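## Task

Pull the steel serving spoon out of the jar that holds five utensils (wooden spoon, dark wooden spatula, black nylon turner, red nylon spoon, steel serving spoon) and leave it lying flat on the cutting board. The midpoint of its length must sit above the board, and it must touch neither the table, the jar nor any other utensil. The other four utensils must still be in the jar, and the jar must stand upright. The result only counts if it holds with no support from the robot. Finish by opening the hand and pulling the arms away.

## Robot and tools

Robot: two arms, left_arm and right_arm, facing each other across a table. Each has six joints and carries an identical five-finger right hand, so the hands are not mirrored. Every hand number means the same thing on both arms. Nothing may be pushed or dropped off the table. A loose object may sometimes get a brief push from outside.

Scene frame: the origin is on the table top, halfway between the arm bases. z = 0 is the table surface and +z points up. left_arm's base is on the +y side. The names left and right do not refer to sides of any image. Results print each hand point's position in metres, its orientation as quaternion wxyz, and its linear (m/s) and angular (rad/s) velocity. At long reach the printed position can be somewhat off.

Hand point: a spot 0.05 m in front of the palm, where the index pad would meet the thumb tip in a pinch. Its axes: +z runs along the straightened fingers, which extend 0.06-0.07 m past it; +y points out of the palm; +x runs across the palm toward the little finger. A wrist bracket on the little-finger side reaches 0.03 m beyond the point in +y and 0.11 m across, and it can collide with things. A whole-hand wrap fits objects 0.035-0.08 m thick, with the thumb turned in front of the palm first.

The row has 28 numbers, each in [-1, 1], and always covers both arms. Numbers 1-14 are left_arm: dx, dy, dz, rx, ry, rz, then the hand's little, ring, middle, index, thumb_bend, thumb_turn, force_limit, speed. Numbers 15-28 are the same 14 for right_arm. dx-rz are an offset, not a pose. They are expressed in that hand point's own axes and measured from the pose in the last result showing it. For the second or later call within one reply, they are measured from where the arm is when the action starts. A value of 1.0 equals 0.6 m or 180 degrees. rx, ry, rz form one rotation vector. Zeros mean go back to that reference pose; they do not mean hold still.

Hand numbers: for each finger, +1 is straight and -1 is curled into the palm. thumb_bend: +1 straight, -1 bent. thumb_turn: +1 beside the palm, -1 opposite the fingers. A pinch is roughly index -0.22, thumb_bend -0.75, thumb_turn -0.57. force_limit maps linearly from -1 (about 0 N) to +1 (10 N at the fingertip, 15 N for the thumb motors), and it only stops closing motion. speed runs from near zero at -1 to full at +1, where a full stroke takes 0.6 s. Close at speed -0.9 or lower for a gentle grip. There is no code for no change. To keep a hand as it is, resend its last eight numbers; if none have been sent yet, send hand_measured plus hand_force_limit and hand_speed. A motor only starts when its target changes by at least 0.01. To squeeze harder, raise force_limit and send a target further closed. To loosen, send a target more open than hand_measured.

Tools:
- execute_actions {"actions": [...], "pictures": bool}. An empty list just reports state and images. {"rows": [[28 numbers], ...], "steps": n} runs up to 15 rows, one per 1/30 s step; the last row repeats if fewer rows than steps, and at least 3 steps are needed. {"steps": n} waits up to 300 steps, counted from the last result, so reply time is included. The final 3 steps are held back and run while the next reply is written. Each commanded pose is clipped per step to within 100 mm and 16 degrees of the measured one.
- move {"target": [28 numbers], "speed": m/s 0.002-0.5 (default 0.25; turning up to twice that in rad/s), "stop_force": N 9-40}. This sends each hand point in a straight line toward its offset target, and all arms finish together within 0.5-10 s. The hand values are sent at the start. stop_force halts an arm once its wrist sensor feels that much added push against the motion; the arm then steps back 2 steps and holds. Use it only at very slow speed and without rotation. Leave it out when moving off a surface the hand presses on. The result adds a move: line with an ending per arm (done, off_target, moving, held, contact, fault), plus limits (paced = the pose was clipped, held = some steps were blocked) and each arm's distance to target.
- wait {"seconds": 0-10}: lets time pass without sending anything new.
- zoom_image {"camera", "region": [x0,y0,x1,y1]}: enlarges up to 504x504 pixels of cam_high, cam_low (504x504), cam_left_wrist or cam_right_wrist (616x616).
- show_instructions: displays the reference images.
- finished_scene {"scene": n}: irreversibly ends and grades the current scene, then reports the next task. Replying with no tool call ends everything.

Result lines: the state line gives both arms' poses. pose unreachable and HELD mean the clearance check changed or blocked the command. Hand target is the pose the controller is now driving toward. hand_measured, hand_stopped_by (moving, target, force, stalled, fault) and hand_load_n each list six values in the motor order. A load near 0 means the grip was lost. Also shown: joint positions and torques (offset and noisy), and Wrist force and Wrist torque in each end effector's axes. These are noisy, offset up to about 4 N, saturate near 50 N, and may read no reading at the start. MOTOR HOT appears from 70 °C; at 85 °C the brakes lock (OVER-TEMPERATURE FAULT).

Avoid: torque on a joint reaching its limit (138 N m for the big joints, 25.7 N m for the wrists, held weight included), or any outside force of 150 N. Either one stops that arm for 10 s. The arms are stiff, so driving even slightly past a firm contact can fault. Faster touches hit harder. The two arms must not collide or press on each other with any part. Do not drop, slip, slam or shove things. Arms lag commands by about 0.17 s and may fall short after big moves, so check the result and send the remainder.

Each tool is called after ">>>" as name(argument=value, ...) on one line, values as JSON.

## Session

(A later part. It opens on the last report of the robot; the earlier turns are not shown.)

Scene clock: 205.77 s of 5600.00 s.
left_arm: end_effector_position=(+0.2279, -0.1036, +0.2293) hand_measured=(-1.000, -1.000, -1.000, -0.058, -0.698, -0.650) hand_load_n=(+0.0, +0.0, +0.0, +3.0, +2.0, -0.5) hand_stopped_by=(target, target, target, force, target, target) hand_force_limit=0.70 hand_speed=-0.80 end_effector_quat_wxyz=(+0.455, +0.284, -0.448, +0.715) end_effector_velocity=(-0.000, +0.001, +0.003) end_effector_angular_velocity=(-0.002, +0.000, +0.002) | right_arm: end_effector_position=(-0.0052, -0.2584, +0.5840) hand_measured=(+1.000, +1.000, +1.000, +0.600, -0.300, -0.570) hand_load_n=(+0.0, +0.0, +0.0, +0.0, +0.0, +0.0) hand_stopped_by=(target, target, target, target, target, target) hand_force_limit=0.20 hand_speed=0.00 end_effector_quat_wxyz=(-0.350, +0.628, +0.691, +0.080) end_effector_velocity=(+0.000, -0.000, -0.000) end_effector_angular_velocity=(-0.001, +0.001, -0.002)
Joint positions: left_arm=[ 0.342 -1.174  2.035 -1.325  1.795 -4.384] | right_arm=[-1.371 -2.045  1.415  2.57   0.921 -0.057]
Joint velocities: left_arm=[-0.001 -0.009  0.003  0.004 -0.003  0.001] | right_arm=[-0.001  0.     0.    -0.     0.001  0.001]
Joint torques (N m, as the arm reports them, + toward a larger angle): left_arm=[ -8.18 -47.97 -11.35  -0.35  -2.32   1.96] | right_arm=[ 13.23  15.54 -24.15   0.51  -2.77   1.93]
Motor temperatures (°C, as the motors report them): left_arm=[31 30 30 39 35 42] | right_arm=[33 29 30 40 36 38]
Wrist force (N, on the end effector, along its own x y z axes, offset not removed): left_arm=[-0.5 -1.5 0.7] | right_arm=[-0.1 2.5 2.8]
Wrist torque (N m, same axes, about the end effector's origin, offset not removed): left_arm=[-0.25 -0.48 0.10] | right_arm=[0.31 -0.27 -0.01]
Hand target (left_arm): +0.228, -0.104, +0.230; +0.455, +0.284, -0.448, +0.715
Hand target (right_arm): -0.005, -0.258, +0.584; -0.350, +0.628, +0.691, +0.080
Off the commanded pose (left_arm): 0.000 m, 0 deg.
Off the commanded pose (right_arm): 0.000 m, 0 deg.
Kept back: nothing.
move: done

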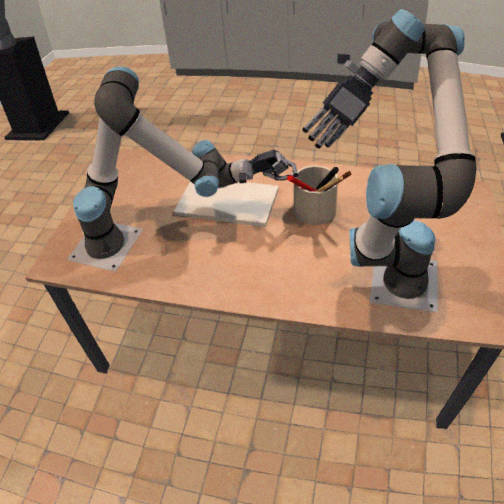

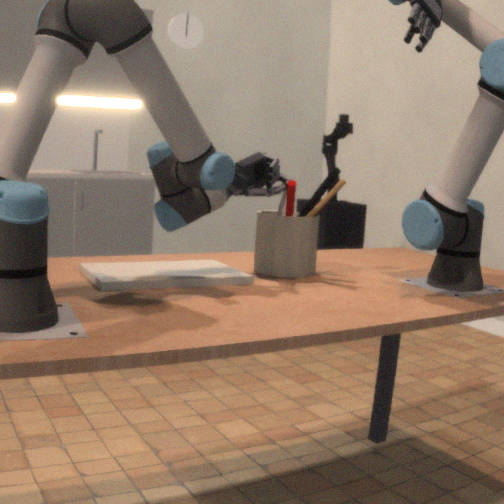

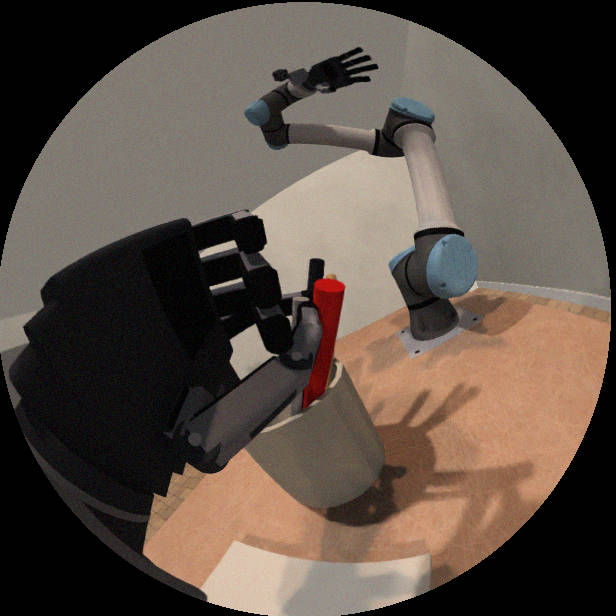

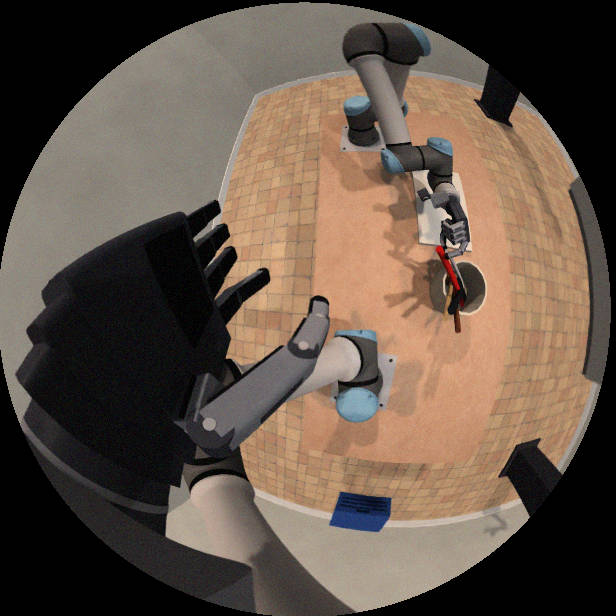

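>>> execute_actions(actions=[{"rows":[[0,0,0,0,0,0,-1,-1,-1,0.7,-0.7,-0.6,0.2,-0.3,0,0,0,0,0,0,1,1,1,0.6,-0.3,-0.57,0.2,0]],"steps":15}])

>>> move(target=[-0.01,0,-0.035,0,0,0,-1,-1,-1,0.7,-0.7,-0.6,0.2,-0.3,0,0,0,0,0,0,1,1,1,0.6,-0.3,-0.57,0.2,0], speed=0.03)

>>> zoom_image(camera="cam_left_wrist", region=[150,150,450,450])

>>> zoom_image(camera="cam_right_wrist", region=[400,200,520,340])

>>> zoom_image(camera="cam_low", region=[220,140,340,240])

Scene clock: 206.57 s of 5600.00 s.
left_arm: end_effector_position=(+0.2279, -0.1036, +0.2293) hand_measured=(-1.000, -1.000, -1.000, +0.288, -0.700, -0.600) hand_load_n=(+0.0, +0.0, +0.0, +0.0, +0.0, +0.0) hand_stopped_by=(target, target, target, moving, target, target) hand_force_limit=0.20 hand_speed=-0.30 end_effector_quat_wxyz=(+0.455, +0.284, -0.448, +0.715) end_effector_velocity=(-0.000, -0.000, -0.001) end_effector_angular_velocity=(-0.000, -0.002, -0.002) | right_arm: end_effector_position=(-0.0052, -0.2584, +0.5840) hand_measured=(+1.000, +1.000, +1.000, +0.600, -0.300, -0.570) hand_load_n=(+0.0, +0.0, +0.0, +0.0, +0.0, +0.0) hand_stopped_by=(target, target, target, target, target, target) hand_force_limit=0.20 hand_speed=0.00 end_effector_quat_wxyz=(-0.350, +0.628, +0.691, +0.080) end_effector_velocity=(-0.000, +0.000, +0.000) end_effector_angular_velocity=(+0.001, -0.000, +0.000)
Joint positions: left_arm=[ 0.342 -1.174  2.035 -1.325  1.794 -4.384] | right_arm=[-1.371 -2.045  1.415  2.57   0.921 -0.057]
Joint velocities: left_arm=[ 0.     0.002  0.    -0.003  0.003  0.   ] | right_arm=[-0.    -0.     0.    -0.    -0.001 -0.001]
Joint torques (N m, as the arm reports them, + toward a larger angle): left_arm=[  8.41 -23.49 -24.67  -5.22   2.16  -0.72] | right_arm=[ 13.12  15.16 -24.74   0.65  -2.75   2.04]
Motor temperatures (°C, as the motors report them): left_arm=[31 30 30 39 35 42] | right_arm=[33 29 30 40 36 38]
Wrist force (N, on the end effector, along its own x y z axes, offset not removed): left_arm=[-1.1 -1.1 1.6] | right_arm=[2.1 2.0 1.8]
Wrist torque (N m, same axes, about the end effector's origin, offset not removed): left_arm=[-0.21 -0.07 -0.03] | right_arm=[0.38 -0.58 0.14]
Steps of this call (steps 1 to 12: nothing new was sent; steps 13 to 24: the first 12 steps of this action). Readings (end_effector_position | what the end effector reports):
13: left_arm (+0.2277, -0.1035, +0.2295) | right_arm (-0.0052, -0.2584, +0.5840) | left_arm hand_measured=(-1.000, -1.000, -1.000, -0.058, -0.698, -0.650) hand_load_n=(+0.0, +0.0, +0.0, +3.0, +2.0, -0.5) hand_stopped_by=(target, target, target, moving, target, moving) hand_force_limit=0.20 hand_speed=-0.30 | right_arm hand_measured=(+1.000, +1.000, +1.000, +0.600, -0.300, -0.570) hand_load_n=(+0.0, +0.0, +0.0, +0.0, +0.0, +0.0) hand_stopped_by=(target, target, target, target, target, target) hand_force_limit=0.20 hand_speed=0.00
14: left_arm (+0.2277, -0.1035, +0.2295) | right_arm (-0.0052, -0.2584, +0.5840) | left_arm hand_measured=(-1.000, -1.000, -1.000, -0.058, -0.698, -0.650) hand_load_n=(+0.0, +0.0, +0.0, +3.0, +2.0, -0.5) hand_stopped_by=(target, target, target, moving, target, moving) hand_force_limit=0.20 hand_speed=-0.30 | right_arm hand_measured=(+1.000, +1.000, +1.000, +0.600, -0.300, -0.570) hand_load_n=(+0.0, +0.0, +0.0, +0.0, +0.0, +0.0) hand_stopped_by=(target, target, target, target, target, target) hand_force_limit=0.20 hand_speed=0.00
16: left_arm (+0.2277, -0.1035, +0.2295) | right_arm (-0.0052, -0.2584, +0.5840) | left_arm hand_measured=(-1.000, -1.000, -1.000, -0.024, -0.700, -0.620) hand_load_n=(+0.0, +0.0, +0.0, +0.0, +0.0, +0.0) hand_stopped_by=(target, target, target, moving, target, moving) hand_force_limit=0.20 hand_speed=-0.30 | right_arm hand_measured=(+1.000, +1.000, +1.000, +0.600, -0.300, -0.570) hand_load_n=(+0.0, +0.0, +0.0, +0.0, +0.0, +0.0) hand_stopped_by=(target, target, target, target, target, target) hand_force_limit=0.20 hand_speed=0.00
20: left_arm (+0.2278, -0.1036, +0.2293) | right_arm (-0.0052, -0.2584, +0.5840) | left_arm hand_measured=(-1.000, -1.000, -1.000, +0.132, -0.700, -0.600) hand_load_n=(+0.0, +0.0, +0.0, +0.0, +0.0, +0.0) hand_stopped_by=(target, target, target, moving, target, target) hand_force_limit=0.20 hand_speed=-0.30 | right_arm hand_measured=(+1.000, +1.000, +1.000, +0.600, -0.300, -0.570) hand_load_n=(+0.0, +0.0, +0.0, +0.0, +0.0, +0.0) hand_stopped_by=(target, target, target, target, target, target) hand_force_limit=0.20 hand_speed=0.00
24: the state above

Scene clock: 208.20 s of 5600.00 s.
left_arm: end_effector_position=(+0.2304, -0.0874, +0.2155) hand_measured=(-1.000, -1.000, -1.000, +0.700, -0.700, -0.600) hand_load_n=(+0.0, +0.0, +0.0, +0.0, +0.0, +0.0) hand_stopped_by=(target, target, target, target, target, target) hand_force_limit=0.20 hand_speed=-0.30 end_effector_quat_wxyz=(+0.455, +0.284, -0.448, +0.715) end_effector_velocity=(+0.000, +0.002, -0.003) end_effector_angular_velocity=(+0.000, -0.000, -0.000) | right_arm: end_effector_position=(-0.0052, -0.2584, +0.5840) hand_measured=(+1.000, +1.000, +1.000, +0.600, -0.300, -0.570) hand_load_n=(+0.0, +0.0, +0.0, +0.0, +0.0, +0.0) hand_stopped_by=(target, target, target, target, target, target) hand_force_limit=0.20 hand_speed=0.00 end_effector_quat_wxyz=(-0.350, +0.628, +0.691, +0.080) end_effector_velocity=(-0.000, +0.000, +0.000) end_effector_angular_velocity=(+0.002, -0.000, +0.000)
Joint positions: left_arm=[ 0.356 -1.168  2.08  -1.378  1.807 -4.391] | right_arm=[-1.371 -2.045  1.415  2.57   0.921 -0.057]
Joint velocities: left_arm=[ 0.002  0.003  0.007 -0.01   0.002 -0.001] | right_arm=[ 0.     0.     0.    -0.    -0.002 -0.001]
Joint torques (N m, as the arm reports them, + toward a larger angle): left_arm=[  8.42 -24.17  -8.48  -4.69   2.27  -2.22] | right_arm=[ 13.42  14.9  -24.95   0.3   -2.58   2.21]
Motor temperatures (°C, as the motors report them): left_arm=[31 30 30 39 35 42] | right_arm=[33 29 30 40 36 38]
Wrist force (N, on the end effector, along its own x y z axes, offset not removed): left_arm=[0.3 -2.0 0.8] | right_arm=[0.3 2.3 3.1]
Wrist torque (N m, same axes, about the end effector's origin, offset not removed): left_arm=[-0.36 -0.32 0.07] | right_arm=[0.37 -0.34 0.08]
Hand target (left_arm): +0.230, -0.087, +0.215; +0.455, +0.284, -0.448, +0.715
Hand target (right_arm): -0.005, -0.258, +0.584; -0.350, +0.628, +0.691, +0.080
Off your previous action's commanded pose (left_arm): 0.000 m, 0 deg at its last step (step 3 of this call).
Off your previous action's commanded pose (right_arm): 0.000 m, 0 deg at its last step (step 3 of this call).
Off the commanded pose (left_arm): 0.000 m, 0 deg.
Off the commanded pose (right_arm): 0.000 m, 0 deg.
Kept back: nothing.
move: done

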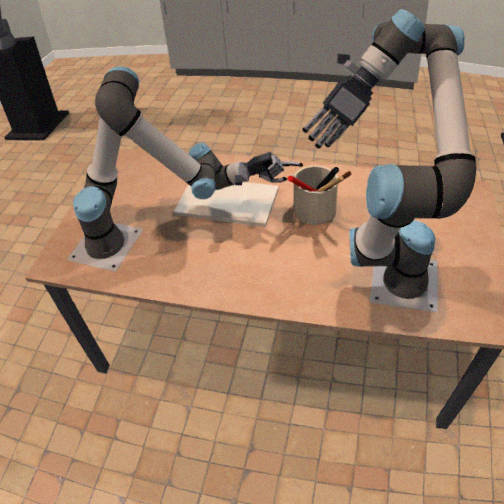

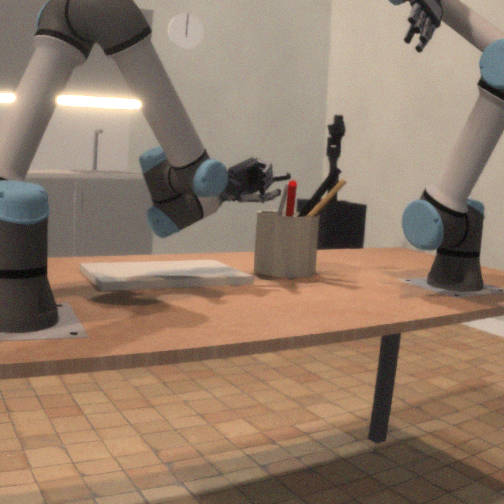

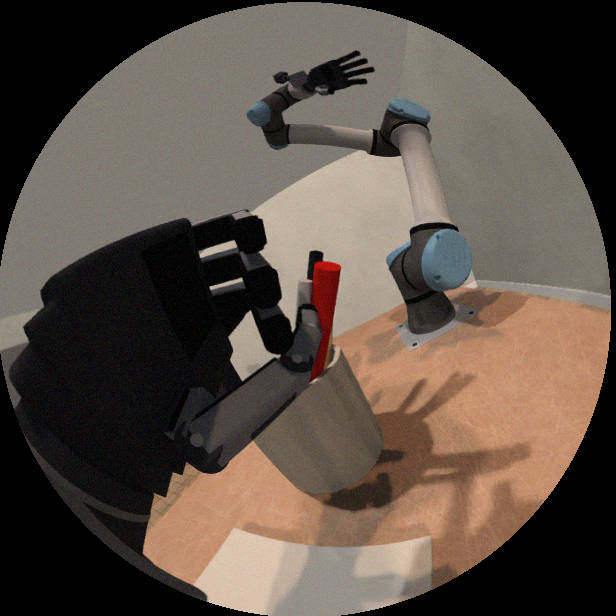

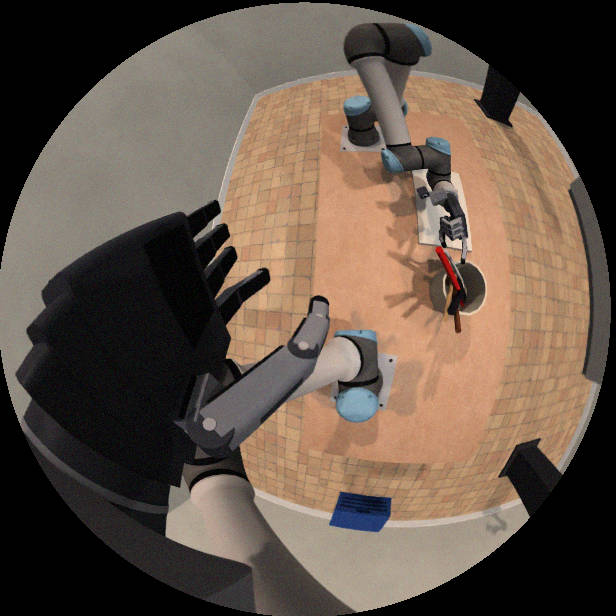

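Region (150, 150, 450, 450) of cam_left_wrist's 616x616 image, scaled by 1.680, with more detail than that image has.

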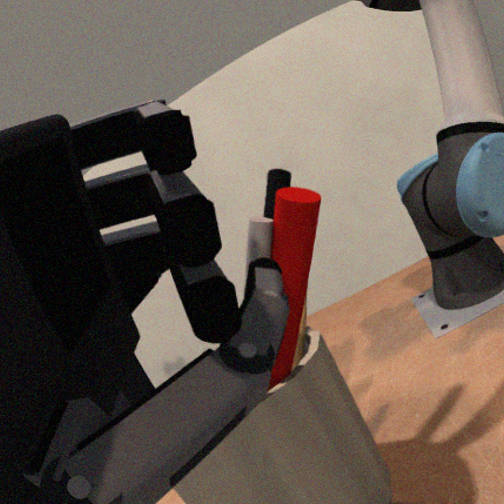

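Region (400, 200, 520, 340) of cam_right_wrist's 616x616 image, scaled by 3.600, with more detail than that image has; it fills the left 432 columns of this view, and the rest is white.

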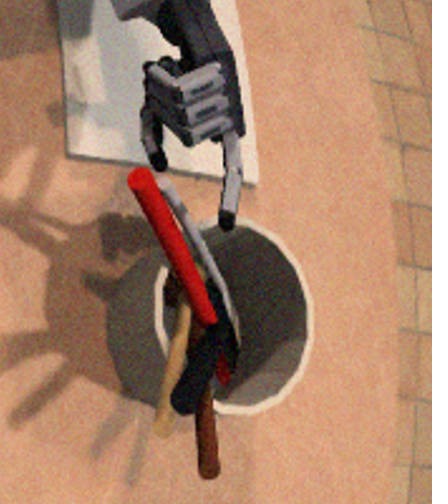

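Region (220, 140, 340, 240) of cam_low's 504x504 image, scaled by 4.200, with more detail than that image has.

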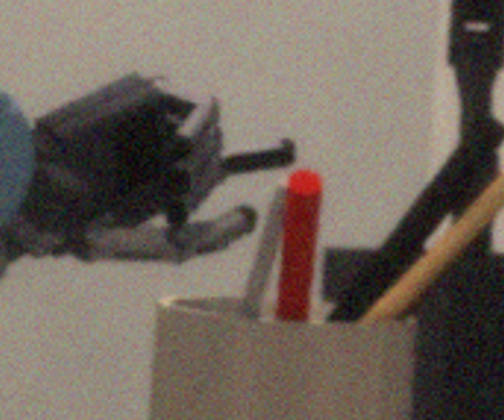

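>>> move(target=[0.003,-0.016,0,0,0,0,-1,-1,-1,0.7,-0.7,-0.6,0.2,-0.3,0,0,0,0,0,0,1,1,1,0.6,-0.3,-0.57,0.2,0], speed=0.03)

>>> move(target=[0,0,0.06,0,0,0,-1,-1,-1,0.7,-0.7,-0.6,0.2,-0.3,0,0,0,0,0,0,1,1,1,0.6,-0.3,-0.57,0.2,0], speed=0.01, stop_force=10)

>>> zoom_image(camera="cam_right_wrist", region=[400,200,520,340])

>>> zoom_image(camera="cam_low", region=[220,140,340,240])

Scene clock: 209.40 s of 5600.00 s.
left_arm: end_effector_position=(+0.2381, -0.0850, +0.2204) hand_measured=(-1.000, -1.000, -1.000, +0.700, -0.700, -0.600) hand_load_n=(+0.0, +0.0, +0.0, +0.0, +0.0, +0.0) hand_stopped_by=(target, target, target, target, target, target) hand_force_limit=0.20 hand_speed=-0.30 end_effector_quat_wxyz=(+0.455, +0.284, -0.448, +0.715) end_effector_velocity=(+0.003, +0.001, +0.002) end_effector_angular_velocity=(-0.000, -0.000, +0.001) | right_arm: end_effector_position=(-0.0052, -0.2584, +0.5840) hand_measured=(+1.000, +1.000, +1.000, +0.600, -0.300, -0.570) hand_load_n=(+0.0, +0.0, +0.0, +0.0, +0.0, +0.0) hand_stopped_by=(target, target, target, target, target, target) hand_force_limit=0.20 hand_speed=0.00 end_effector_quat_wxyz=(-0.350, +0.628, +0.691, +0.080) end_effector_velocity=(-0.000, +0.000, +0.000) end_effector_angular_velocity=(+0.001, +0.000, -0.001)
Joint positions: left_arm=[ 0.374 -1.175  2.072 -1.365  1.823 -4.399] | right_arm=[-1.371 -2.045  1.415  2.57   0.921 -0.057]
Joint velocities: left_arm=[ 0.007 -0.003 -0.003  0.004  0.005 -0.002] | right_arm=[ 0.    -0.     0.    -0.    -0.001  0.001]
Joint torques (N m, as the arm reports them, + toward a larger angle): left_arm=[  6.08 -44.71 -24.51   0.09   2.12  -2.33] | right_arm=[ 13.06  15.34 -25.02   0.62  -2.56   2.14]
Motor temperatures (°C, as the motors report them): left_arm=[31 30 30 39 35 42] | right_arm=[33 29 30 40 36 38]
Wrist force (N, on the end effector, along its own x y z axes, offset not removed): left_arm=[0.9 -1.4 1.1] | right_arm=[0.5 1.6 2.1]
Wrist torque (N m, same axes, about the end effector's origin, offset not removed): left_arm=[-0.28 -0.39 0.10] | right_arm=[0.26 -0.35 0.09]
Hand target (left_arm): +0.238, -0.085, +0.221; +0.455, +0.284, -0.448, +0.715
Hand target (right_arm): -0.005, -0.258, +0.584; -0.350, +0.628, +0.691, +0.080
Off the commanded pose (left_arm): 0.000 m, 0 deg.
Off the commanded pose (right_arm): 0.000 m, 0 deg.
Kept back: nothing.
move: done

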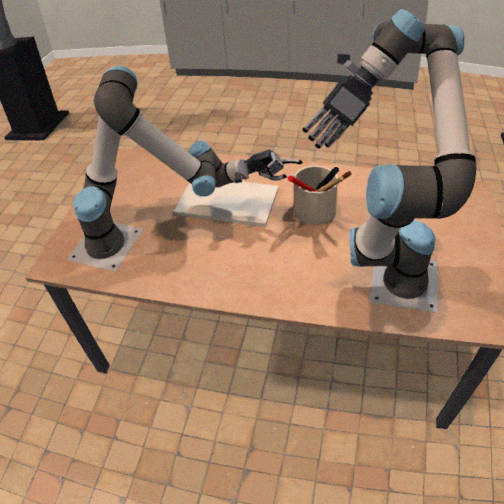

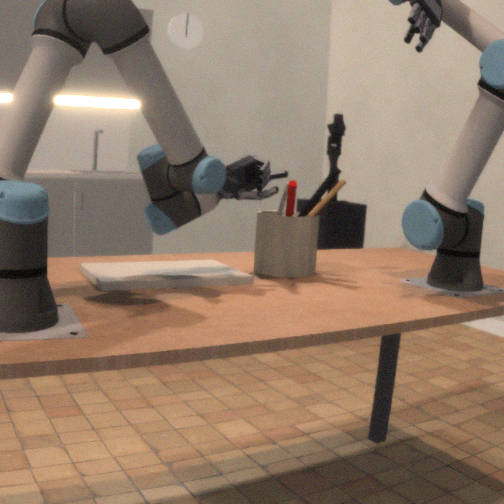

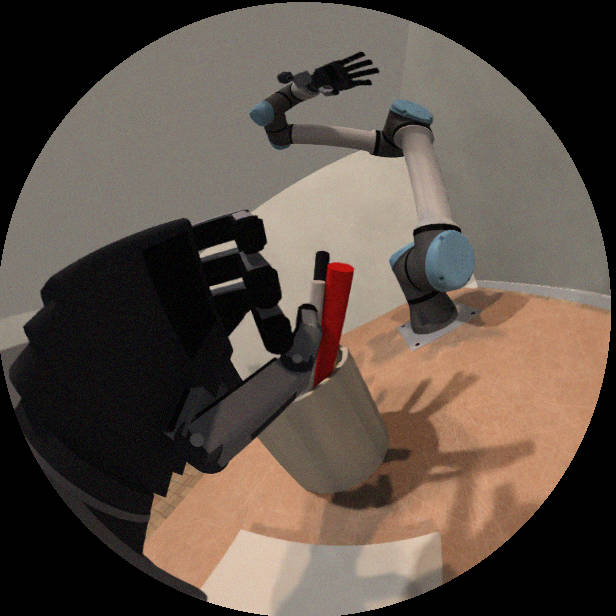

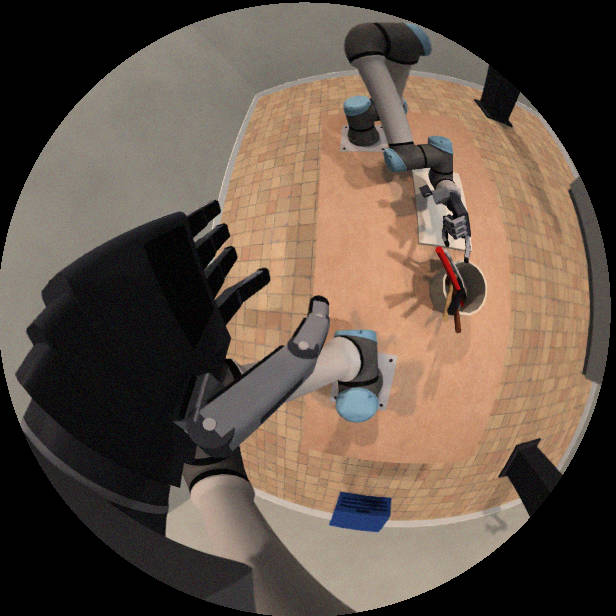

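Scene clock: 213.23 s of 5600.00 s.
left_arm: end_effector_position=(+0.2380, -0.1171, +0.2359) hand_measured=(-1.000, -1.000, -1.000, +0.700, -0.700, -0.600) hand_load_n=(+0.0, +0.0, +0.0, +0.0, +0.0, +0.0) hand_stopped_by=(target, target, target, target, target, target) hand_force_limit=0.20 hand_speed=-0.30 end_effector_quat_wxyz=(+0.455, +0.284, -0.448, +0.715) end_effector_velocity=(+0.001, -0.002, +0.001) end_effector_angular_velocity=(+0.001, -0.001, +0.001) | right_arm: end_effector_position=(-0.0052, -0.2584, +0.5840) hand_measured=(+1.000, +1.000, +1.000, +0.600, -0.300, -0.570) hand_load_n=(+0.0, +0.0, +0.0, +0.0, +0.0, +0.0) hand_stopped_by=(target, target, target, target, target, target) hand_force_limit=0.20 hand_speed=0.00 end_effector_quat_wxyz=(-0.350, +0.628, +0.691, +0.080) end_effector_velocity=(+0.000, +0.000, +0.000) end_effector_angular_velocity=(+0.000, -0.000, +0.000)
Joint positions: left_arm=[ 0.355 -1.157  1.982 -1.29   1.807 -4.391] | right_arm=[-1.371 -2.045  1.415  2.57   0.921 -0.057]
Joint velocities: left_arm=[-0.001  0.001 -0.007  0.007 -0.001  0.002] | right_arm=[-0.    -0.     0.    -0.    -0.    -0.001]
Joint torques (N m, as the arm reports them, + toward a larger angle): left_arm=[ -8.6  -24.06 -26.24   0.14  -2.39   2.28] | right_arm=[ 13.56  15.75 -24.51   0.61  -2.54   2.23]
Motor temperatures (°C, as the motors report them): left_arm=[31 30 30 39 35 42] | right_arm=[33 29 30 40 36 38]
Wrist force (N, on the end effector, along its own x y z axes, offset not removed): left_arm=[-0.3 -1.5 0.7] | right_arm=[2.0 2.3 -0.1]
Wrist torque (N m, same axes, about the end effector's origin, offset not removed): left_arm=[-0.17 -0.14 0.06] | right_arm=[0.57 -0.40 0.26]
Hand target (left_arm): +0.238, -0.117, +0.236; +0.455, +0.284, -0.448, +0.715
Hand target (right_arm): -0.005, -0.258, +0.584; -0.350, +0.628, +0.691, +0.080
Off the commanded pose (left_arm): 0.000 m, 0 deg.
Off the commanded pose (right_arm): 0.000 m, 0 deg.
Kept back: nothing.
move: done

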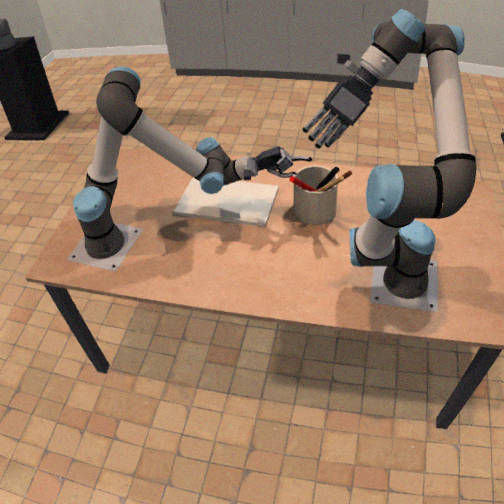

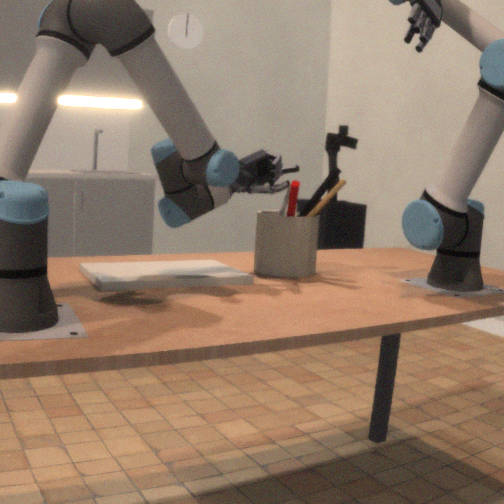

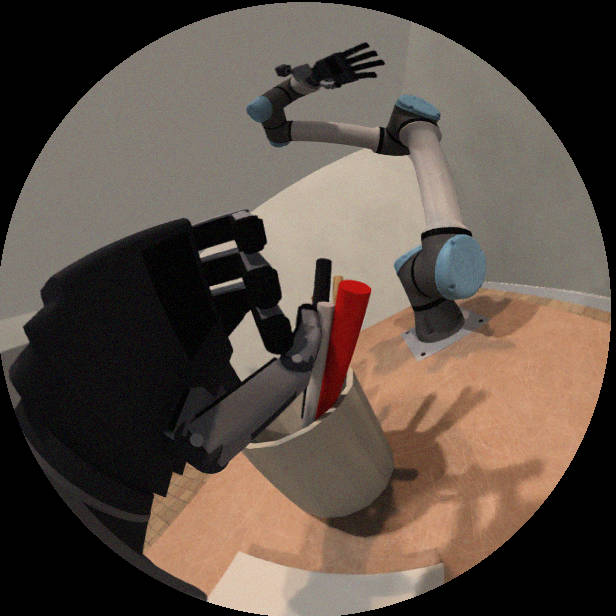

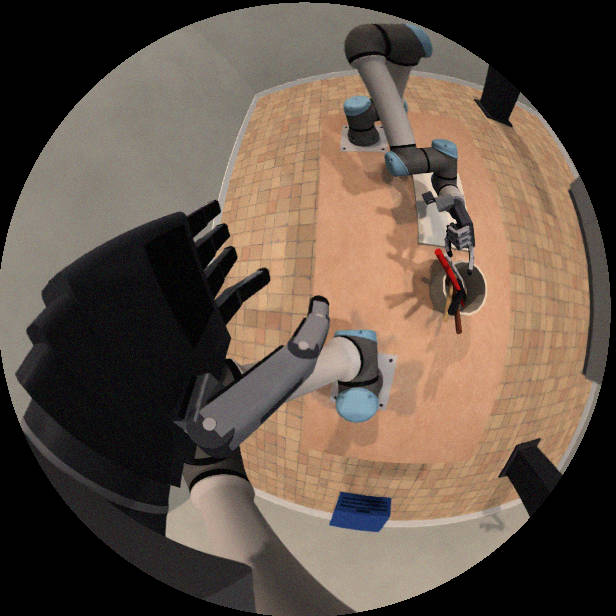

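Region (400, 200, 520, 340) of cam_right_wrist's 616x616 image, scaled by 3.600, with more detail than that image has; it fills the left 432 columns of this view, and the rest is white.

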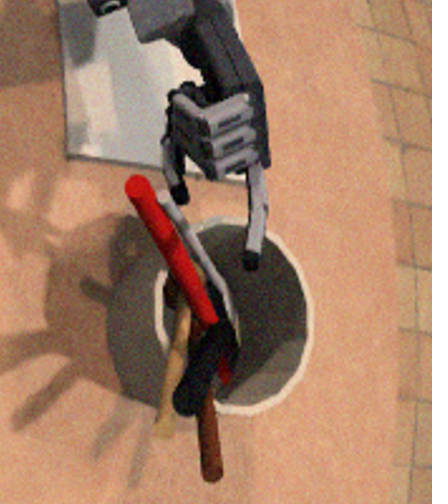

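Region (220, 140, 340, 240) of cam_low's 504x504 image, scaled by 4.200, with more detail than that image has.

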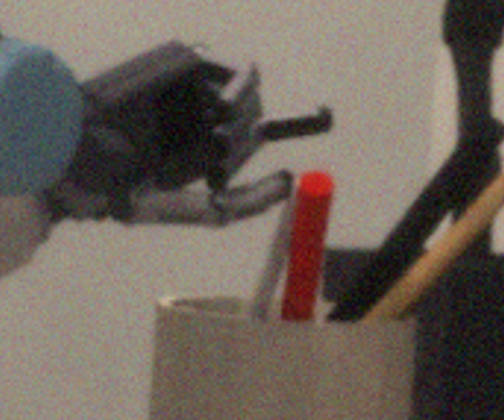

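>>> move(target=[0,0,-0.07,0,0,0,-1,-1,-1,0.7,-0.7,-0.6,0.2,-0.3,0,0,0,0,0,0,1,1,1,0.6,-0.3,-0.57,0.2,0], speed=0.03)

>>> move(target=[-0.025,0.012,0,0,0,0,-1,-1,-1,0.7,-0.7,-0.6,0.2,-0.3,0,0,0,0,0,0,1,1,1,0.6,-0.3,-0.57,0.2,0], speed=0.03)

>>> move(target=[0,0,0.05,0,0,0,-1,-1,-1,0.7,-0.7,-0.6,0.2,-0.3,0,0,0,0,0,0,1,1,1,0.6,-0.3,-0.57,0.2,0], speed=0.01, stop_force=10)

>>> zoom_image(camera="cam_right_wrist", region=[400,200,520,340])

>>> zoom_image(camera="cam_low", region=[220,140,340,240])

>>> zoom_image(camera="cam_left_wrist", region=[200,220,440,460])

Scene clock: 215.27 s of 5600.00 s.
left_arm: end_effector_position=(+0.2381, -0.0796, +0.2178) hand_measured=(-1.000, -1.000, -1.000, +0.700, -0.700, -0.600) hand_load_n=(+0.0, +0.0, +0.0, +0.0, +0.0, +0.0) hand_stopped_by=(target, target, target, target, target, target) hand_force_limit=0.20 hand_speed=-0.30 end_effector_quat_wxyz=(+0.455, +0.284, -0.448, +0.715) end_effector_velocity=(-0.000, +0.003, -0.002) end_effector_angular_velocity=(+0.001, +0.001, +0.000) | right_arm: end_effector_position=(-0.0052, -0.2584, +0.5840) hand_measured=(+1.000, +1.000, +1.000, +0.600, -0.300, -0.570) hand_load_n=(+0.0, +0.0, +0.0, +0.0, +0.0, +0.0) hand_stopped_by=(target, target, target, target, target, target) hand_force_limit=0.20 hand_speed=0.00 end_effector_quat_wxyz=(-0.350, +0.628, +0.691, +0.080) end_effector_velocity=(-0.000, -0.000, -0.000) end_effector_angular_velocity=(-0.001, +0.001, +0.001)
Joint positions: left_arm=[ 0.377 -1.177  2.087 -1.378  1.826 -4.401] | right_arm=[-1.371 -2.045  1.415  2.57   0.921 -0.057]
Joint velocities: left_arm=[ 0.001 -0.001  0.008 -0.006  0.001 -0.001] | right_arm=[0.001 0.    0.    0.    0.    0.   ]
Joint torques (N m, as the arm reports them, + toward a larger angle): left_arm=[  5.78 -44.4  -10.22  -4.76   2.2   -2.24] | right_arm=[ 13.62  15.22 -24.92   0.54  -2.53   2.05]
Motor temperatures (°C, as the motors report them): left_arm=[31 30 30 39 35 42] | right_arm=[33 29 30 40 36 38]
Wrist force (N, on the end effector, along its own x y z axes, offset not removed): left_arm=[-1.3 -1.1 0.0] | right_arm=[2.0 4.4 1.9]
Wrist torque (N m, same axes, about the end effector's origin, offset not removed): left_arm=[-0.18 0.03 -0.01] | right_arm=[0.68 -0.60 0.29]
Hand target (left_arm): +0.238, -0.079, +0.218; +0.455, +0.284, -0.448, +0.715
Hand target (right_arm): -0.005, -0.258, +0.584; -0.350, +0.628, +0.691, +0.080
Off the commanded pose (left_arm): 0.000 m, 0 deg.
Off the commanded pose (right_arm): 0.000 m, 0 deg.
Kept back: nothing.
move: done

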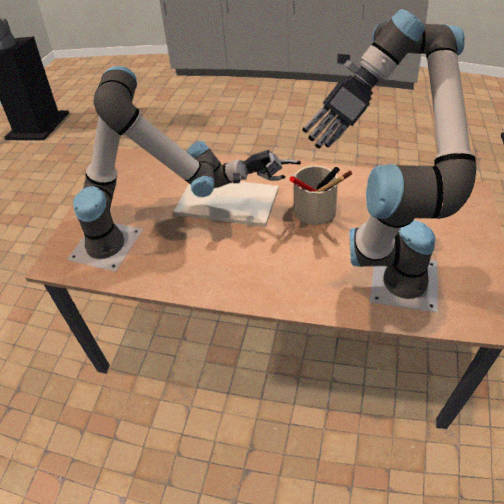

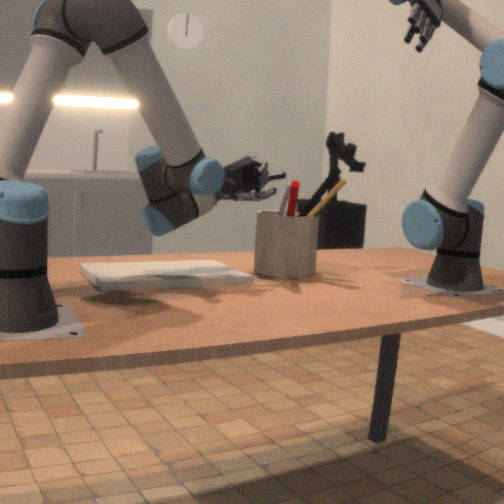

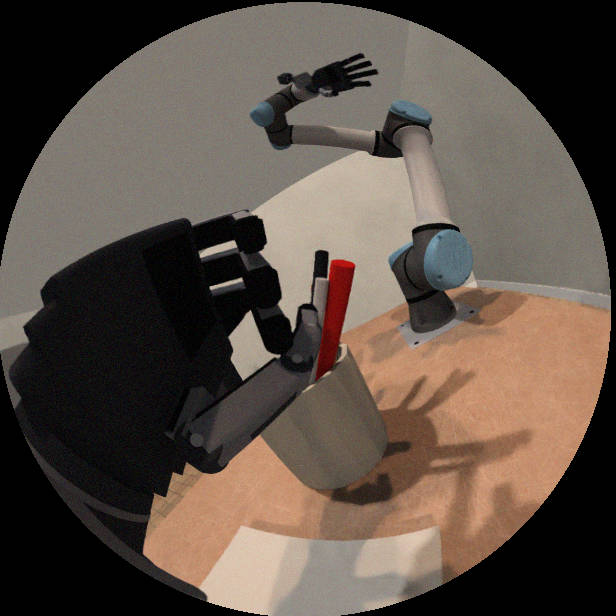

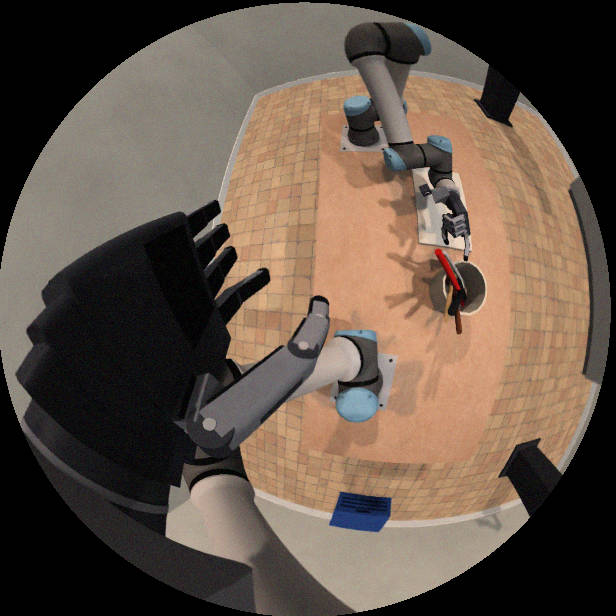

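Scene clock: 216.20 s of 5600.00 s.
left_arm: end_effector_position=(+0.2379, -0.0867, +0.2031) hand_measured=(-1.000, -1.000, -1.000, +0.700, -0.700, -0.600) hand_load_n=(+0.0, +0.0, +0.0, +0.0, +0.0, +0.0) hand_stopped_by=(target, target, target, target, target, target) hand_force_limit=0.20 hand_speed=-0.30 end_effector_quat_wxyz=(+0.455, +0.284, -0.448, +0.715) end_effector_velocity=(+0.000, -0.001, -0.002) end_effector_angular_velocity=(-0.000, -0.001, -0.000) | right_arm: end_effector_position=(-0.0052, -0.2584, +0.5840) hand_measured=(+1.000, +1.000, +1.000, +0.600, -0.300, -0.570) hand_load_n=(+0.0, +0.0, +0.0, +0.0, +0.0, +0.0) hand_stopped_by=(target, target, target, target, target, target) hand_force_limit=0.20 hand_speed=0.00 end_effector_quat_wxyz=(-0.350, +0.628, +0.691, +0.080) end_effector_velocity=(+0.001, +0.000, +0.000) end_effector_angular_velocity=(+0.000, -0.000, -0.002)
Joint positions: left_arm=[ 0.372 -1.136  2.077 -1.409  1.822 -4.398] | right_arm=[-1.371 -2.045  1.415  2.57   0.921 -0.057]
Joint velocities: left_arm=[-0.     0.007 -0.002 -0.005  0.     0.   ] | right_arm=[-0.002 -0.     0.    -0.    -0.    -0.   ]
Joint torques (N m, as the arm reports them, + toward a larger angle): left_arm=[ -7.47 -24.7  -24.85  -4.87  -2.19   2.25] | right_arm=[ 13.13  16.55 -24.94   0.61  -2.78   2.15]
Motor temperatures (°C, as the motors report them): left_arm=[31 30 30 39 35 42] | right_arm=[33 29 30 40 36 38]
Wrist force (N, on the end effector, along its own x y z axes, offset not removed): left_arm=[1.4 -1.0 0.9] | right_arm=[1.6 3.2 2.0]
Wrist torque (N m, same axes, about the end effector's origin, offset not removed): left_arm=[-0.18 -0.45 0.19] | right_arm=[0.54 -0.49 0.17]
Hand target (left_arm): +0.238, -0.087, +0.203; +0.455, +0.284, -0.448, +0.715
Hand target (right_arm): -0.005, -0.258, +0.584; -0.350, +0.628, +0.691, +0.080
Off the commanded pose (left_arm): 0.000 m, 0 deg.
Off the commanded pose (right_arm): 0.000 m, 0 deg.
Kept back: nothing.
move: done

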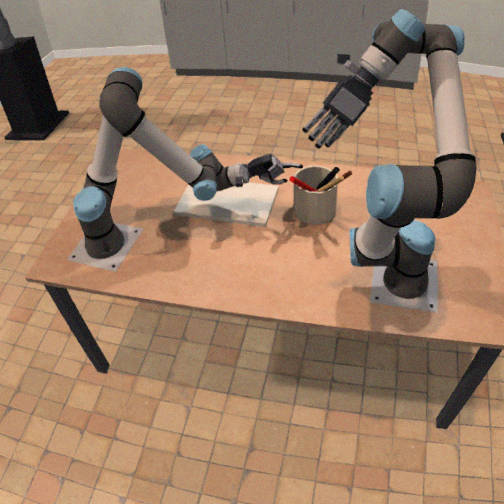

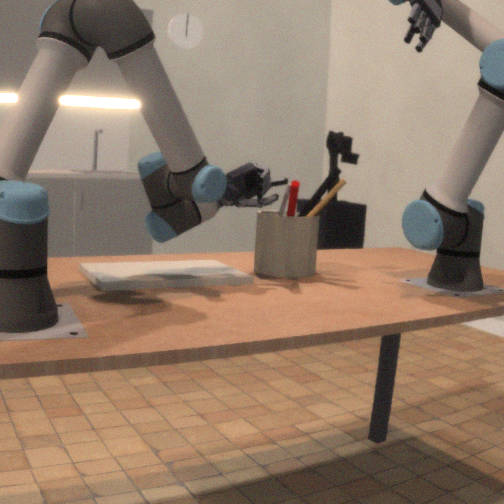

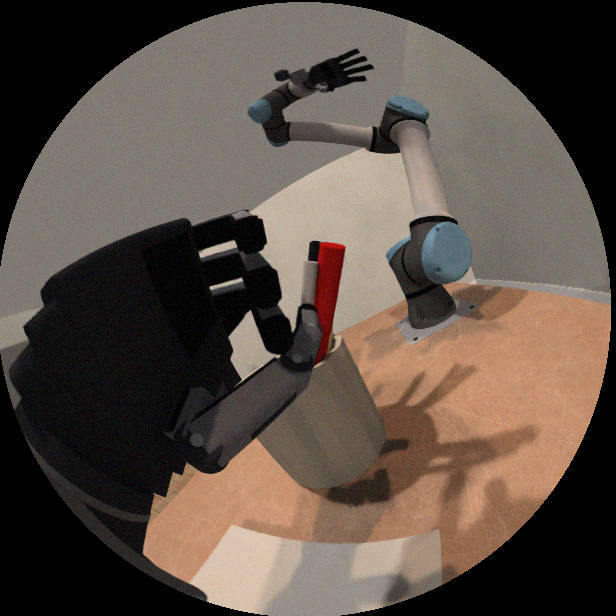

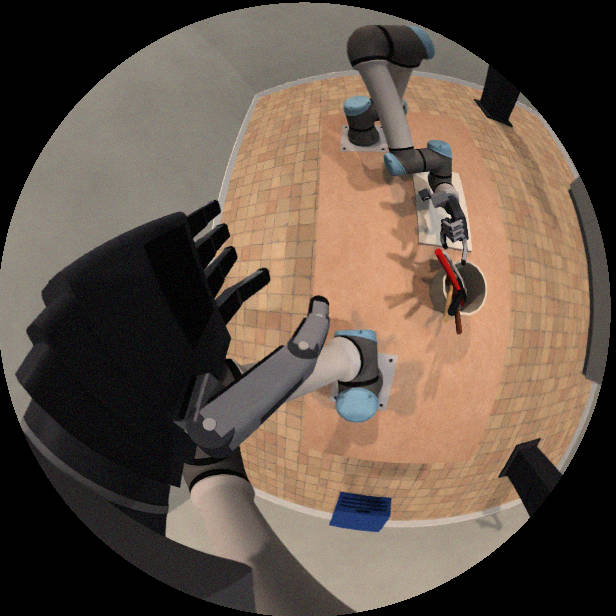

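Scene clock: 219.43 s of 5600.00 s.
left_arm: end_effector_position=(+0.2378, -0.1133, +0.2160) hand_measured=(-1.000, -1.000, -1.000, +0.700, -0.700, -0.600) hand_load_n=(+0.0, +0.0, +0.0, +0.0, +0.0, +0.0) hand_stopped_by=(target, target, target, target, target, target) hand_force_limit=0.20 hand_speed=-0.30 end_effector_quat_wxyz=(+0.455, +0.284, -0.448, +0.715) end_effector_velocity=(-0.000, -0.003, +0.002) end_effector_angular_velocity=(-0.001, -0.001, -0.001) | right_arm: end_effector_position=(-0.0052, -0.2584, +0.5840) hand_measured=(+1.000, +1.000, +1.000, +0.600, -0.300, -0.570) hand_load_n=(+0.0, +0.0, +0.0, +0.0, +0.0, +0.0) hand_stopped_by=(target, target, target, target, target, target) hand_force_limit=0.20 hand_speed=0.00 end_effector_quat_wxyz=(-0.350, +0.628, +0.691, +0.080) end_effector_velocity=(+0.000, -0.000, -0.000) end_effector_angular_velocity=(-0.001, -0.000, -0.002)
Joint positions: left_arm=[ 0.357 -1.124  2.003 -1.345  1.808 -4.391] | right_arm=[-1.371 -2.045  1.415  2.57   0.921 -0.057]
Joint velocities: left_arm=[-0.001  0.001 -0.008  0.005  0.     0.001] | right_arm=[-0.002 -0.001  0.    -0.     0.001  0.   ]
Joint torques (N m, as the arm reports them, + toward a larger angle): left_arm=[ -7.75 -25.21 -21.35  -0.38  -2.09   2.25] | right_arm=[ 13.41  15.39 -25.3    0.56  -2.6    2.22]
Motor temperatures (°C, as the motors report them): left_arm=[31 30 30 39 35 42] | right_arm=[33 29 30 40 36 38]
Wrist force (N, on the end effector, along its own x y z axes, offset not removed): left_arm=[-0.4 -1.3 1.4] | right_arm=[1.0 3.9 1.4]
Wrist torque (N m, same axes, about the end effector's origin, offset not removed): left_arm=[-0.24 -0.22 0.04] | right_arm=[0.74 -0.33 0.14]
Hand target (left_arm): +0.238, -0.114, +0.216; +0.455, +0.284, -0.448, +0.715
Hand target (right_arm): -0.005, -0.258, +0.584; -0.350, +0.628, +0.691, +0.080
Off the commanded pose (left_arm): 0.000 m, 0 deg.
Off the commanded pose (right_arm): 0.000 m, 0 deg.
Kept back: nothing.
move: done

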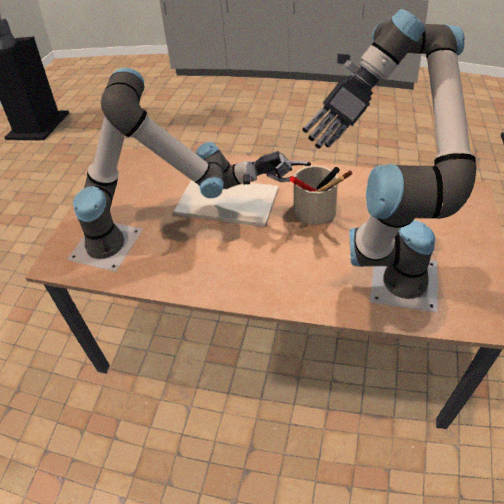

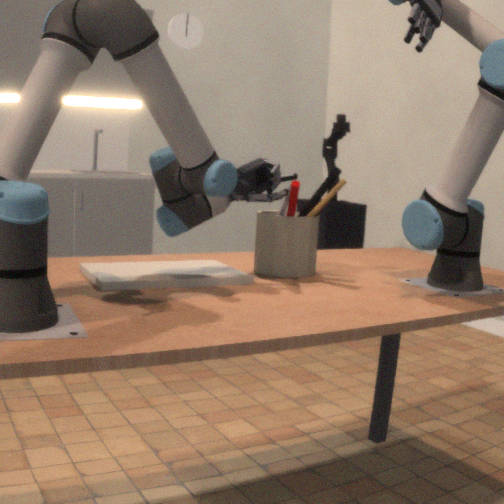

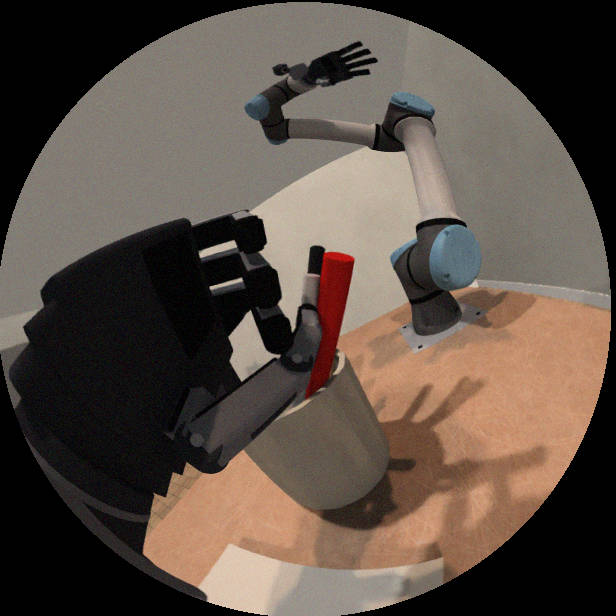

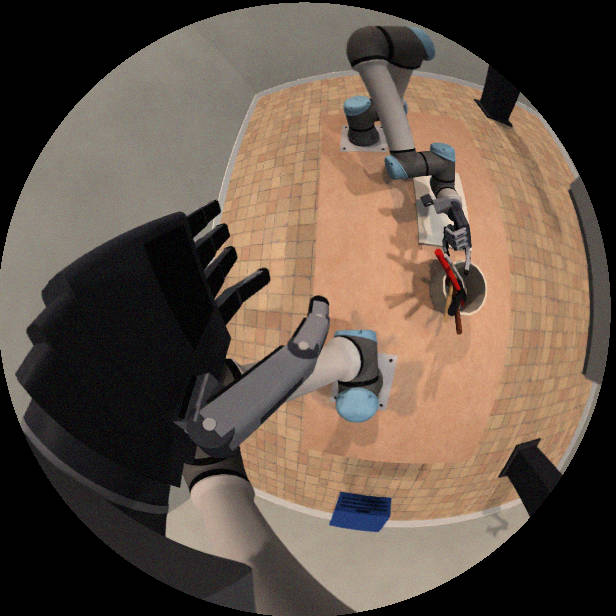

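Region (400, 200, 520, 340) of cam_right_wrist's 616x616 image, scaled by 3.600, with more detail than that image has; it fills the left 432 columns of this view, and the rest is white.

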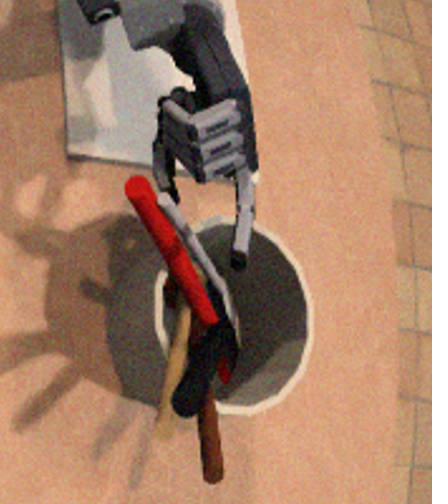

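Region (220, 140, 340, 240) of cam_low's 504x504 image, scaled by 4.200, with more detail than that image has.

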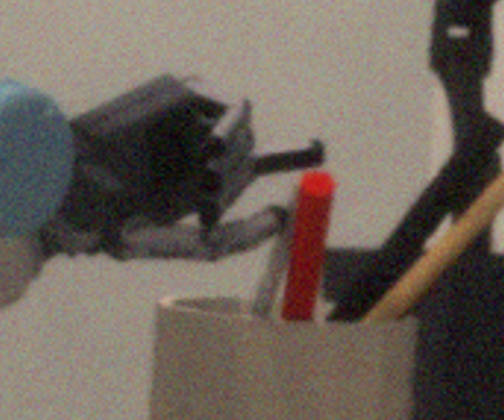

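Region (200, 220, 440, 460) of cam_left_wrist's 616x616 image, scaled by 2.100, with more detail than that image has.

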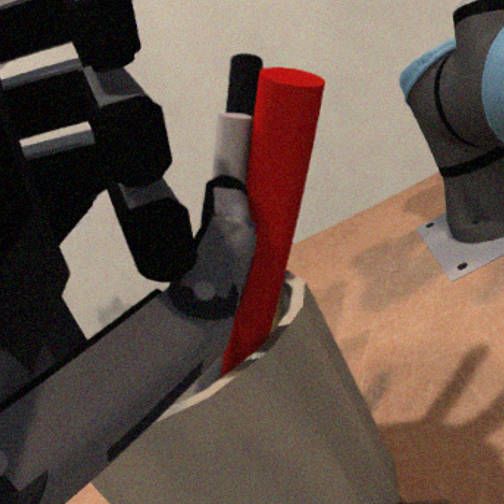

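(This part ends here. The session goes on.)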